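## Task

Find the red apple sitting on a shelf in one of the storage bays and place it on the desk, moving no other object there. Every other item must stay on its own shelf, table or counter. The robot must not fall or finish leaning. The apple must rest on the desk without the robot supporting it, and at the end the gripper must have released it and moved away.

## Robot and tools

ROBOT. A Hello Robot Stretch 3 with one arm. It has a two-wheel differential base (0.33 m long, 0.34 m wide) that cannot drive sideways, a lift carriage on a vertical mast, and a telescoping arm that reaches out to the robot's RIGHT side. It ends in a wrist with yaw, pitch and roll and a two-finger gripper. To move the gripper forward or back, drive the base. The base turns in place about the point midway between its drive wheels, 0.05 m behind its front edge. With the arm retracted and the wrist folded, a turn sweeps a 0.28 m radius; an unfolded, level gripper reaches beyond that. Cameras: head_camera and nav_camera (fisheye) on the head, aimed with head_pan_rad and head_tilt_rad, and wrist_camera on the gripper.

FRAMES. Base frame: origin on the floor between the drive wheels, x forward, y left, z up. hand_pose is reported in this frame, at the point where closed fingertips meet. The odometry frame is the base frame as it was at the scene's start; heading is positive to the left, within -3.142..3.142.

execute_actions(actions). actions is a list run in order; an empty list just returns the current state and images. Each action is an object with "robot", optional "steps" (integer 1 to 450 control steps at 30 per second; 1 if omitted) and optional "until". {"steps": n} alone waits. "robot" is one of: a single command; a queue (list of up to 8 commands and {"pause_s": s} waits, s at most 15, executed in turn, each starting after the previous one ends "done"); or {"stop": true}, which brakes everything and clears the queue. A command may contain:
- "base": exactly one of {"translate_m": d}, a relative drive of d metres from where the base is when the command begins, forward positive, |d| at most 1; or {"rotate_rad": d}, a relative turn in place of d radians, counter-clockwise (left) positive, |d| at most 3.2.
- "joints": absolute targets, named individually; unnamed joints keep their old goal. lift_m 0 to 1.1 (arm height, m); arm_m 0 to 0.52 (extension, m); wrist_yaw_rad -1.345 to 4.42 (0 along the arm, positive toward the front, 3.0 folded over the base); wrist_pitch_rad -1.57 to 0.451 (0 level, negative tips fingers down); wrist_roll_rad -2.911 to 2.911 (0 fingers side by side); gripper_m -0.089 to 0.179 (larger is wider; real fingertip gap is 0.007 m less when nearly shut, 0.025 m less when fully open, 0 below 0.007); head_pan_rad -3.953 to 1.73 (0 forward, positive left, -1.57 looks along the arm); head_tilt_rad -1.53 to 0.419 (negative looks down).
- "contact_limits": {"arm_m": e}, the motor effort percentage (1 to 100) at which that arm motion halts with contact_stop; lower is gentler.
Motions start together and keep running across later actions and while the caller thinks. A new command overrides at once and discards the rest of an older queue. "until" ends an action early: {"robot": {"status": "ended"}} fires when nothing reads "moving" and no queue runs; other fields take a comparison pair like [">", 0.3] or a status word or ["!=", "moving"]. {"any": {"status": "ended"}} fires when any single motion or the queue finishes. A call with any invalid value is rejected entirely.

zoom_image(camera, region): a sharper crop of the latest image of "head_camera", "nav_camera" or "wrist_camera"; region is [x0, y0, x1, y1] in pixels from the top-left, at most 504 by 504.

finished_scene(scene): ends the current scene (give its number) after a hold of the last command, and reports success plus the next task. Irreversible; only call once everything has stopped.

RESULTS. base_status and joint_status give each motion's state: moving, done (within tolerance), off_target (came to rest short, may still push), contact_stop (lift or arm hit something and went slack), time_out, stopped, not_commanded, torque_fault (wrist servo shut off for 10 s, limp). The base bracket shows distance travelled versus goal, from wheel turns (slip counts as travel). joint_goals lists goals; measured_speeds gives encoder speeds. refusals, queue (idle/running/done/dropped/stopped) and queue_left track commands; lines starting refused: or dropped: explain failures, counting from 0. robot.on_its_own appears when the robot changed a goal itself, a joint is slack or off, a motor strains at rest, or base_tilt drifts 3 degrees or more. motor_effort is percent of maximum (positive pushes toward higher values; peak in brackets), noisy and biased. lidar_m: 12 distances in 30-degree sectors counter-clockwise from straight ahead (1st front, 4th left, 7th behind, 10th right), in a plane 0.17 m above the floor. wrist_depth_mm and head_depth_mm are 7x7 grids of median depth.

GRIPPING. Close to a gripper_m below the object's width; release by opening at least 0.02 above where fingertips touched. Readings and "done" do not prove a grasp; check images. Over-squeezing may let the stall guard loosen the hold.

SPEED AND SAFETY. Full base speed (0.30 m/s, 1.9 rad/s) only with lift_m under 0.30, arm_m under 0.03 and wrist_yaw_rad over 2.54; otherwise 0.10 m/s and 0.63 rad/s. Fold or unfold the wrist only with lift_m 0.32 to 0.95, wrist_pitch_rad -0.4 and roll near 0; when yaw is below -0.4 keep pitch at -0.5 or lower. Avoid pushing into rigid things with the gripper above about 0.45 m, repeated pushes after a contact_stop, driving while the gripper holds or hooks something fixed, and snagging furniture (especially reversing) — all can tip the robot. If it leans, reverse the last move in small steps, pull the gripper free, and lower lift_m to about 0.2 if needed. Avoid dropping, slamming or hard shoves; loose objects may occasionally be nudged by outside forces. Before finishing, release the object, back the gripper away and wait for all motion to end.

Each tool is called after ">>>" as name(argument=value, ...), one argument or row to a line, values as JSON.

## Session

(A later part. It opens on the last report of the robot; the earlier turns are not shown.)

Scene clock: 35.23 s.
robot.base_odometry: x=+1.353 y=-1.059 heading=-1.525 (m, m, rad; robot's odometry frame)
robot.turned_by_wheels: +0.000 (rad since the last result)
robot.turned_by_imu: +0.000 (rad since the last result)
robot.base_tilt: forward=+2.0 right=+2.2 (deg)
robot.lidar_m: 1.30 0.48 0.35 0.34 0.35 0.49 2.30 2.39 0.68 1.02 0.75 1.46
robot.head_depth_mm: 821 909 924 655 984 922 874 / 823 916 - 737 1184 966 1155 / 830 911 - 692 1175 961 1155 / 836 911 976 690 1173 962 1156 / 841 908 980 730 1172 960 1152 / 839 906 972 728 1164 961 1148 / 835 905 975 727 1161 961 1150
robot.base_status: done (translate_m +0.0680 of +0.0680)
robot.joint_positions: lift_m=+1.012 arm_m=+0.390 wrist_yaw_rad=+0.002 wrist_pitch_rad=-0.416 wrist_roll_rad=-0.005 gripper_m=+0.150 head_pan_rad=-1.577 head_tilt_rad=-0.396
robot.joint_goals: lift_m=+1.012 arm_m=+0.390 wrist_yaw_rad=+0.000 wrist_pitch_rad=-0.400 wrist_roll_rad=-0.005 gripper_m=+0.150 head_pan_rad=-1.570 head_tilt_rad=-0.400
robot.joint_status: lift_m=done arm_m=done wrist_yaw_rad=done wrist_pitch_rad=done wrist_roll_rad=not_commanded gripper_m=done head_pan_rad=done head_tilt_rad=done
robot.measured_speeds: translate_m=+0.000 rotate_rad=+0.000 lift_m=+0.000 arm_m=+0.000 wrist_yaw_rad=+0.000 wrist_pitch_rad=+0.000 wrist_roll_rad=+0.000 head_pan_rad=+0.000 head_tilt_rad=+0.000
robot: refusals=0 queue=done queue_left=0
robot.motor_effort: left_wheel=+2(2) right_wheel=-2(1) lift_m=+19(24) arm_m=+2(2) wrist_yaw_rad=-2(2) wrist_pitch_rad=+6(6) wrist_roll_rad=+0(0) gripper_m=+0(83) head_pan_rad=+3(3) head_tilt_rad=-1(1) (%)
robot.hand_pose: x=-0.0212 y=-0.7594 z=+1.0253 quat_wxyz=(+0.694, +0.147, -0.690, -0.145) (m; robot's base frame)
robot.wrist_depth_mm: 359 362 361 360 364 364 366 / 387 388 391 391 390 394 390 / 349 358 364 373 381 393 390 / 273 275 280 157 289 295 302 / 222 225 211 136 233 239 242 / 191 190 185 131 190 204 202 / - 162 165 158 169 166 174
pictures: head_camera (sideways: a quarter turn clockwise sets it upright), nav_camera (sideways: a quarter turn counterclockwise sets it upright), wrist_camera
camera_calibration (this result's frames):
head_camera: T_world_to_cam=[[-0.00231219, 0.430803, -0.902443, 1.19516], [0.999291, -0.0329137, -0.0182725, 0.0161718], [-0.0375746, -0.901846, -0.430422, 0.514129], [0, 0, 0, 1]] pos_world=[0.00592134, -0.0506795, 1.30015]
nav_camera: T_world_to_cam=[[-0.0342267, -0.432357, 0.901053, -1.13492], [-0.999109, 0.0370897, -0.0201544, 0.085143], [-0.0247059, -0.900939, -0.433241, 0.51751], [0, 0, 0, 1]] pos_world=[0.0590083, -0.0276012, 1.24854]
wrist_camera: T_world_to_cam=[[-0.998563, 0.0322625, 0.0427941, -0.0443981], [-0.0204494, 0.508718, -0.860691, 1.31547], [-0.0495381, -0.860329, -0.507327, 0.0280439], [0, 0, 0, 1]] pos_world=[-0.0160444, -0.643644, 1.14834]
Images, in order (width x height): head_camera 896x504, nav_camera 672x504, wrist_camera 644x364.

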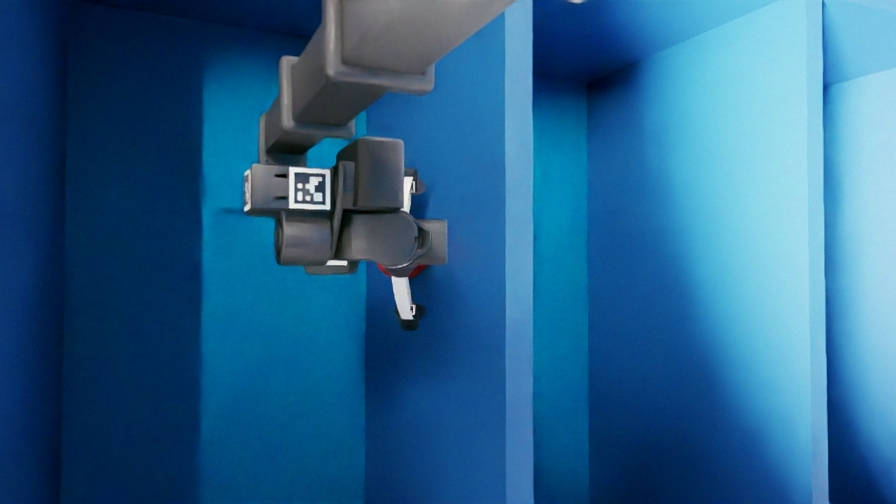

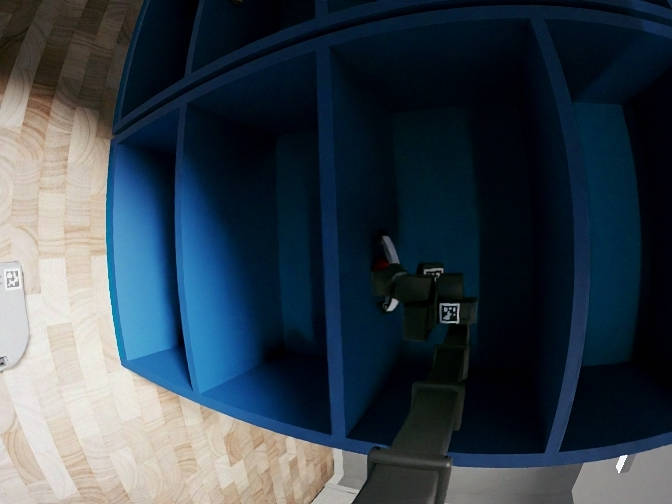

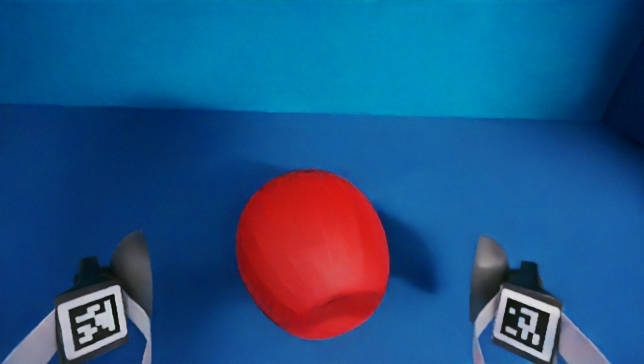

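>>> execute_actions(
  actions=[
    {"robot":[{"joints":{"lift_m":1.02,"arm_m":0.42}},{"joints":{"gripper_m":0.03}},{"joints":{"lift_m":1.07}}],"steps":450,"until":{"robot":{"status":"ended"}}},
  ],
)

Scene clock: 39.20 s.
robot.base_odometry: x=+1.353 y=-1.059 heading=-1.525 (m, m, rad; robot's odometry frame)
robot.turned_by_wheels: +0.000 (rad since the last result)
robot.turned_by_imu: -0.001 (rad since the last result)
robot.base_tilt: forward=+2.0 right=+2.3 (deg)
robot.lidar_m: 1.30 0.48 0.35 0.34 0.35 0.49 2.30 2.39 0.68 1.03 0.75 1.46
robot.head_depth_mm: 821 897 977 741 978 925 878 / 822 892 992 737 1182 965 1158 / 829 894 1009 735 1178 965 1148 / 835 901 - 733 1169 961 1154 / 840 909 979 732 1171 963 1158 / 839 906 976 731 1170 959 1151 / 837 904 971 727 1163 957 1150
robot.base_status: done (translate_m +0.0680 of +0.0680)
robot.joint_positions: lift_m=+1.070 arm_m=+0.420 wrist_yaw_rad=+0.001 wrist_pitch_rad=-0.430 wrist_roll_rad=-0.005 gripper_m=+0.031 head_pan_rad=-1.577 head_tilt_rad=-0.396
robot.joint_goals: lift_m=+1.070 arm_m=+0.420 wrist_yaw_rad=+0.000 wrist_pitch_rad=-0.400 wrist_roll_rad=-0.005 gripper_m=+0.030 head_pan_rad=-1.570 head_tilt_rad=-0.400
robot.joint_status: lift_m=done arm_m=done wrist_yaw_rad=done wrist_pitch_rad=done wrist_roll_rad=not_commanded gripper_m=done head_pan_rad=done head_tilt_rad=done
robot.measured_speeds: translate_m=+0.000 rotate_rad=+0.000 lift_m=+0.000 arm_m=+0.000 wrist_yaw_rad=+0.000 wrist_pitch_rad=+0.000 wrist_roll_rad=+0.000 head_pan_rad=+0.000 head_tilt_rad=+0.000
robot: refusals=0 queue=done queue_left=0
robot.motor_effort: left_wheel=+2(2) right_wheel=-2(2) lift_m=+27(28) arm_m=+2(2) wrist_yaw_rad=-2(3) wrist_pitch_rad=+11(11) wrist_roll_rad=+0(0) gripper_m=-19(92) head_pan_rad=+3(3) head_tilt_rad=-1(2) (%)
robot.hand_pose: x=-0.0212 y=-0.7876 z=+1.0798 quat_wxyz=(+0.693, +0.152, -0.689, -0.150) (m; robot's base frame)
robot.wrist_depth_mm: 330 332 335 335 336 334 337 / 359 360 365 362 365 365 368 / 390 388 392 393 397 401 390 / 361 366 374 382 390 397 391 / 297 303 308 309 317 320 326 / 252 255 123 117 131 269 274 / 220 221 117 109 121 232 236
pictures: head_camera (sideways: a quarter turn clockwise sets it upright), nav_camera (sideways: a quarter turn counterclockwise sets it upright), wrist_camera
camera_calibration (this result's frames):
head_camera: T_world_to_cam=[[-0.00231224, 0.430803, -0.902443, 1.19516], [0.999291, -0.0329136, -0.0182725, 0.0161718], [-0.0375745, -0.901846, -0.430422, 0.514129], [0, 0, 0, 1]] pos_world=[0.00592135, -0.0506795, 1.30015]
nav_camera: T_world_to_cam=[[-0.0342266, -0.432357, 0.901053, -1.13492], [-0.999109, 0.0370896, -0.0201544, 0.085143], [-0.0247058, -0.900939, -0.433241, 0.517511], [0, 0, 0, 1]] pos_world=[0.0590083, -0.0276012, 1.24854]
wrist_camera: T_world_to_cam=[[-0.998556, 0.0318499, 0.0432678, -0.0466996], [-0.0203682, 0.520801, -0.853435, 1.37836], [-0.0497157, -0.853083, -0.519401, 0.0501219], [0, 0, 0, 1]] pos_world=[-0.0160657, -0.673605, 1.20439]
Images, in order (width x height): head_camera 896x504, nav_camera 672x504, wrist_camera 644x364.

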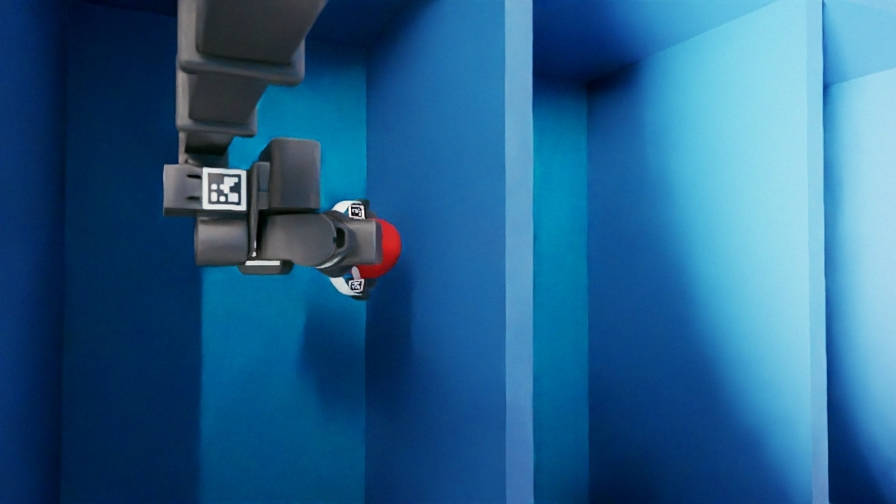

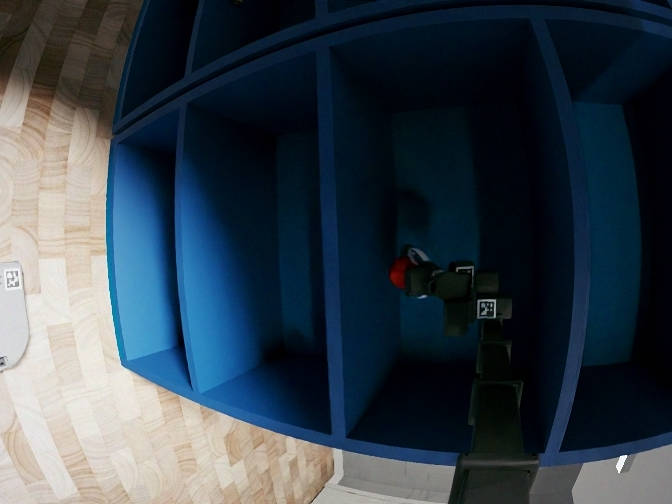

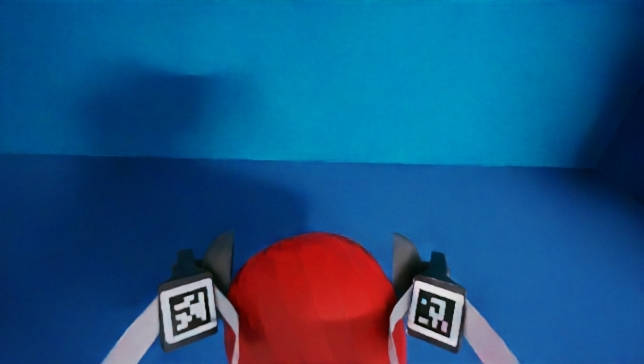

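>>> execute_actions(
  actions=[
    {"robot":{"joints":{"arm_m":0.0}},"steps":450,"until":{"robot":{"arm_m":["<",0.3]}}},
    {"robot":{"base":{"translate_m":-1.0}},"steps":450,"until":{"robot":{"translate_m":["<",-0.5]}}},
    {"robot":{"base":{"translate_m":-1.0},"joints":{"lift_m":0.92,"head_tilt_rad":-0.7}},"steps":450,"until":{"robot":{"status":"ended"}}},
    {"robot":{"base":{"rotate_rad":-2.7}},"steps":450,"until":{"robot":{"status":"ended"}}},
  ],
)

Scene clock: 62.00 s.
robot.base_odometry: x=+1.284 y=+0.441 heading=+2.058 (m, m, rad; robot's odometry frame)
robot.turned_by_wheels: -2.700 (rad since the last result)
robot.turned_by_imu: -2.690 (rad since the last result)
robot.base_tilt: forward=+2.0 right=+2.2 (deg)
robot.lidar_m: 0.82 1.07 2.40 2.23 1.23 1.87 1.15 2.02 0.94 0.70 0.85 0.81
robot.head_depth_mm: 1955 1612 1173 1886 - - - / 2040 1601 1115 854 - - - / 2061 1596 1113 883 - - - / 1647 1580 1107 879 - - 1123 / 1353 1429 1104 847 1205 1314 1141 / 1147 1248 1098 874 1552 1317 1140 / 994 1072 1083 932 1409 1321 1140
robot.base_status: done (rotate_rad -2.6999 of -2.7000)
robot.joint_positions: lift_m=+0.920 arm_m=+0.002 wrist_yaw_rad=+0.001 wrist_pitch_rad=-0.431 wrist_roll_rad=-0.005 gripper_m=+0.031 head_pan_rad=-1.577 head_tilt_rad=-0.691
robot.joint_goals: lift_m=+0.920 arm_m=+0.000 wrist_yaw_rad=+0.000 wrist_pitch_rad=-0.400 wrist_roll_rad=-0.005 gripper_m=+0.030 head_pan_rad=-1.570 head_tilt_rad=-0.700
robot.joint_status: lift_m=done arm_m=done wrist_yaw_rad=done wrist_pitch_rad=done wrist_roll_rad=not_commanded gripper_m=done head_pan_rad=done head_tilt_rad=done
robot.measured_speeds: translate_m=+0.000 rotate_rad=+0.000 lift_m=+0.000 arm_m=+0.000 wrist_yaw_rad=+0.000 wrist_pitch_rad=+0.000 wrist_roll_rad=+0.000 head_pan_rad=+0.000 head_tilt_rad=+0.000
robot: refusals=0 queue=done queue_left=0
robot.motor_effort: left_wheel=+3(6) right_wheel=-3(9) lift_m=+20(27) arm_m=-3(3) wrist_yaw_rad=-1(2) wrist_pitch_rad=+11(11) wrist_roll_rad=+0(0) gripper_m=-19(20) head_pan_rad=+3(3) head_tilt_rad=-4(20) (%)
robot.hand_pose: x=-0.0213 y=-0.3699 z=+0.9300 quat_wxyz=(+0.693, +0.152, -0.689, -0.151) (m; robot's base frame)
robot.wrist_depth_mm: 638 777 - - - - - / 657 829 - - - - - / 672 759 783 800 804 - - / 615 586 601 610 622 - - / 735 841 497 497 505 - - / 752 958 123 118 131 - - / 780 963 117 109 122 - -
pictures: head_camera (sideways: a quarter turn clockwise sets it upright), nav_camera (sideways: a quarter turn counterclockwise sets it upright), wrist_camera
camera_calibration (this result's frames):
head_camera: T_world_to_cam=[[-0.000922001, 0.675015, -0.737804, 0.980488], [0.999336, -0.026245, -0.0252603, 0.0252604], [-0.0364147, -0.737337, -0.674542, 0.831726], [0, 0, 0, 1]] pos_world=[0.00594747, -0.0479177, 1.28508]
nav_camera: T_world_to_cam=[[-0.0356137, -0.676093, 0.735955, -0.919651], [-0.999088, 0.0414342, -0.010283, 0.0722855], [-0.0235415, -0.73565, -0.676953, 0.834574], [0, 0, 0, 1]] pos_world=[0.0591145, -0.0108108, 1.24253]
wrist_camera: T_world_to_cam=[[-0.998548, 0.0320686, 0.043281, -0.0535073], [-0.0202347, 0.521332, -0.853114, 1.0329], [-0.049922, -0.852751, -0.519926, 0.329249], [0, 0, 0, 1]] pos_world=[-0.0160926, -0.255998, 1.05468]
Images, in order (width x height): head_camera 896x504, nav_camera 672x504, wrist_camera 644x364.

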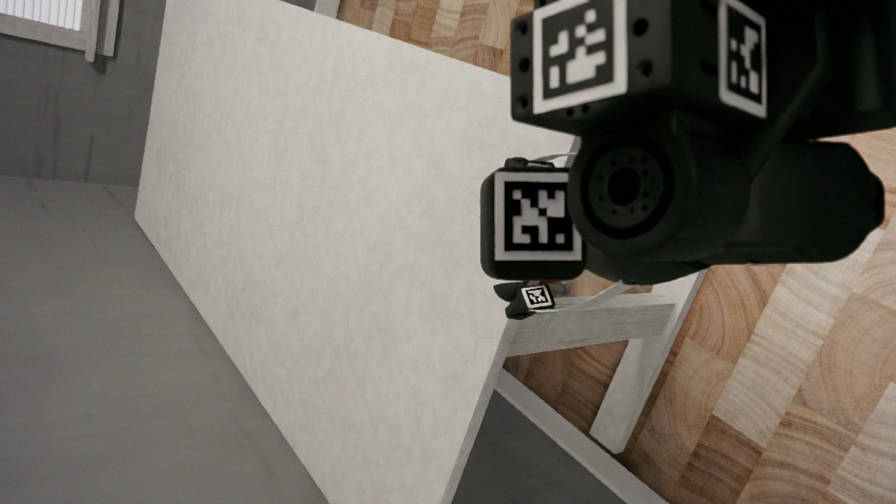

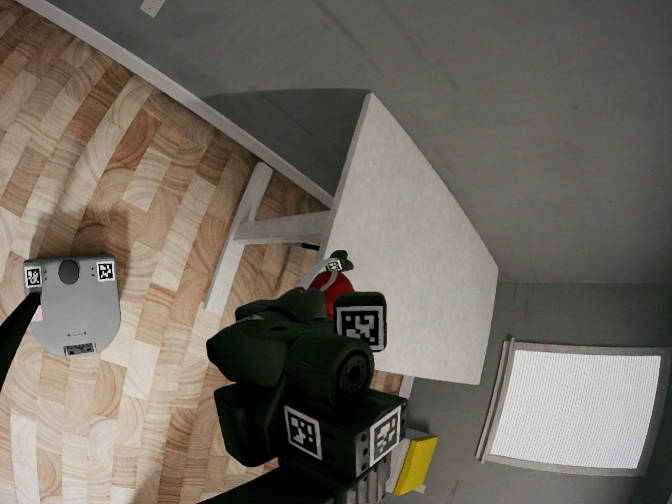

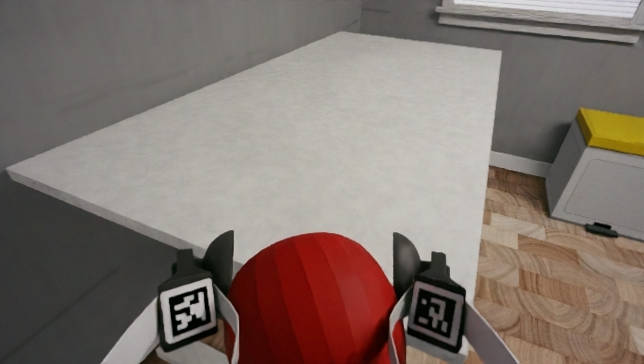

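>>> execute_actions(
  actions=[
    {"robot":[{"joints":{"arm_m":0.5,"lift_m":0.8}},{"joints":{"lift_m":0.758}}],"steps":450,"until":{"robot":{"status":"ended"}}},
    {"robot":[{"joints":{"gripper_m":0.15}},{"joints":{"arm_m":0.2,"lift_m":0.86}}],"steps":450,"until":{"robot":{"status":"ended"}}},
  ],
)

Scene clock: 72.83 s.
robot.base_odometry: x=+1.284 y=+0.441 heading=+2.058 (m, m, rad; robot's odometry frame)
robot.turned_by_wheels: +0.000 (rad since the last result)
robot.turned_by_imu: -0.001 (rad since the last result)
robot.base_tilt: forward=+2.0 right=+2.3 (deg)
robot.lidar_m: 0.82 1.07 2.40 2.23 1.24 1.87 1.15 2.03 0.95 0.70 0.85 0.80
robot.head_depth_mm: 1929 1602 1170 2031 - - 1131 / 2041 1602 1160 - 1459 1331 1152 / 2046 1591 1160 - 1472 1303 1147 / 1652 1581 1155 849 1525 1303 1145 / 1351 1435 1100 821 1169 1319 1141 / 1142 1247 1098 873 1556 1322 1139 / 987 1070 1084 931 1405 1317 1132
robot.base_status: done (rotate_rad -2.6999 of -2.7000)
robot.joint_positions: lift_m=+0.860 arm_m=+0.200 wrist_yaw_rad=+0.001 wrist_pitch_rad=-0.421 wrist_roll_rad=-0.005 gripper_m=+0.150 head_pan_rad=-1.577 head_tilt_rad=-0.691
robot.joint_goals: lift_m=+0.860 arm_m=+0.200 wrist_yaw_rad=+0.000 wrist_pitch_rad=-0.400 wrist_roll_rad=-0.005 gripper_m=+0.150 head_pan_rad=-1.570 head_tilt_rad=-0.700
robot.joint_status: lift_m=done arm_m=done wrist_yaw_rad=done wrist_pitch_rad=done wrist_roll_rad=not_commanded gripper_m=done head_pan_rad=done head_tilt_rad=done
robot.measured_speeds: translate_m=+0.000 rotate_rad=+0.000 lift_m=+0.000 arm_m=+0.000 wrist_yaw_rad=+0.000 wrist_pitch_rad=+0.000 wrist_roll_rad=+0.000 head_pan_rad=+0.000 head_tilt_rad=+0.000
robot: refusals=0 queue=done queue_left=0
robot.motor_effort: left_wheel=+2(2) right_wheel=-2(3) lift_m=+26(29) arm_m=-3(3) wrist_yaw_rad=-1(2) wrist_pitch_rad=+8(12) wrist_roll_rad=+0(0) gripper_m=+0(83) head_pan_rad=+3(2) head_tilt_rad=-4(5) (%)
robot.hand_pose: x=-0.0213 y=-0.5693 z=+0.8719 quat_wxyz=(+0.694, +0.149, -0.689, -0.147) (m; robot's base frame)
robot.wrist_depth_mm: 557 693 935 - - - - / 575 713 877 946 991 - - / 583 626 652 662 674 695 - / 480 488 503 465 515 524 - / 391 403 404 408 417 425 - / 333 336 338 343 347 364 - / - 288 295 298 301 295 -
pictures: head_camera (sideways: a quarter turn clockwise sets it upright), nav_camera (sideways: a quarter turn counterclockwise sets it upright), wrist_camera
camera_calibration (this result's frames):
head_camera: T_world_to_cam=[[-0.000921812, 0.675113, -0.737714, 0.980371], [0.999336, -0.026241, -0.025263, 0.0252639], [-0.0364137, -0.737248, -0.674641, 0.831854], [0, 0, 0, 1]] pos_world=[0.00594752, -0.0479155, 1.28507]
nav_camera: T_world_to_cam=[[-0.0356139, -0.676191, 0.735865, -0.919534], [-0.999088, 0.041435, -0.0102782, 0.0722793], [-0.0235405, -0.73556, -0.67705, 0.834701], [0, 0, 0, 1]] pos_world=[0.0591146, -0.0108029, 1.24253]
wrist_camera: T_world_to_cam=[[-0.998548, 0.0325227, 0.042943, -0.0440513], [-0.0202147, 0.512693, -0.858334, 1.08693], [-0.0499319, -0.857956, -0.511291, 0.118576], [0, 0, 0, 1]] pos_world=[-0.0160946, -0.454099, 0.995471]
Images, in order (width x height): head_camera 896x504, nav_camera 672x504, wrist_camera 644x364.

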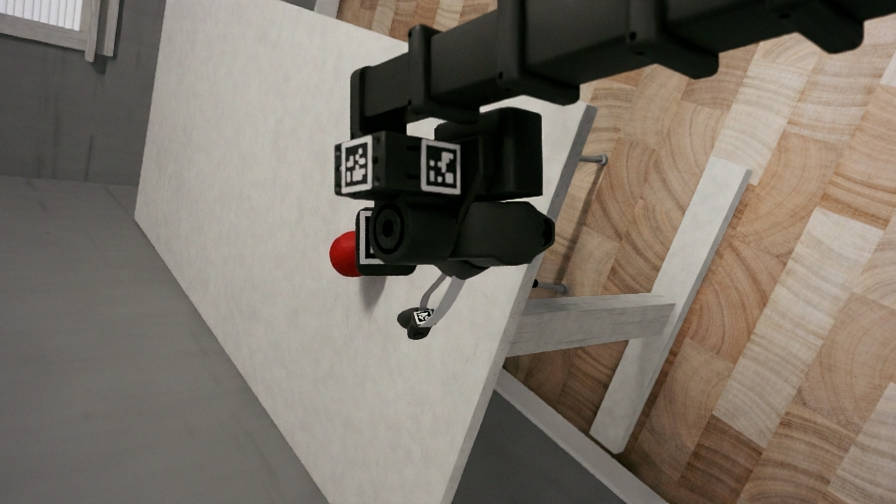

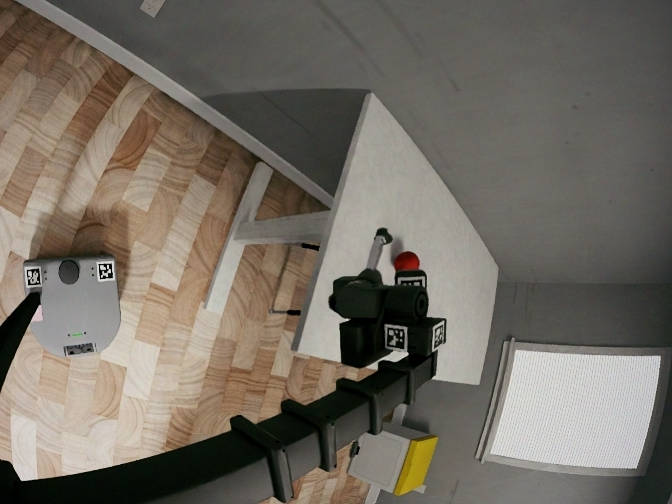

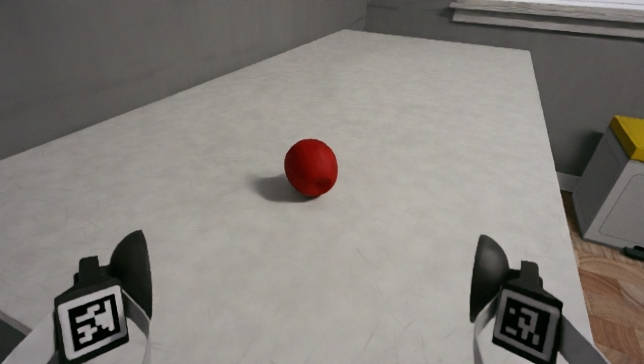

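>>> finished_scene(
  scene=2,
)

The scene is finished: the task was done.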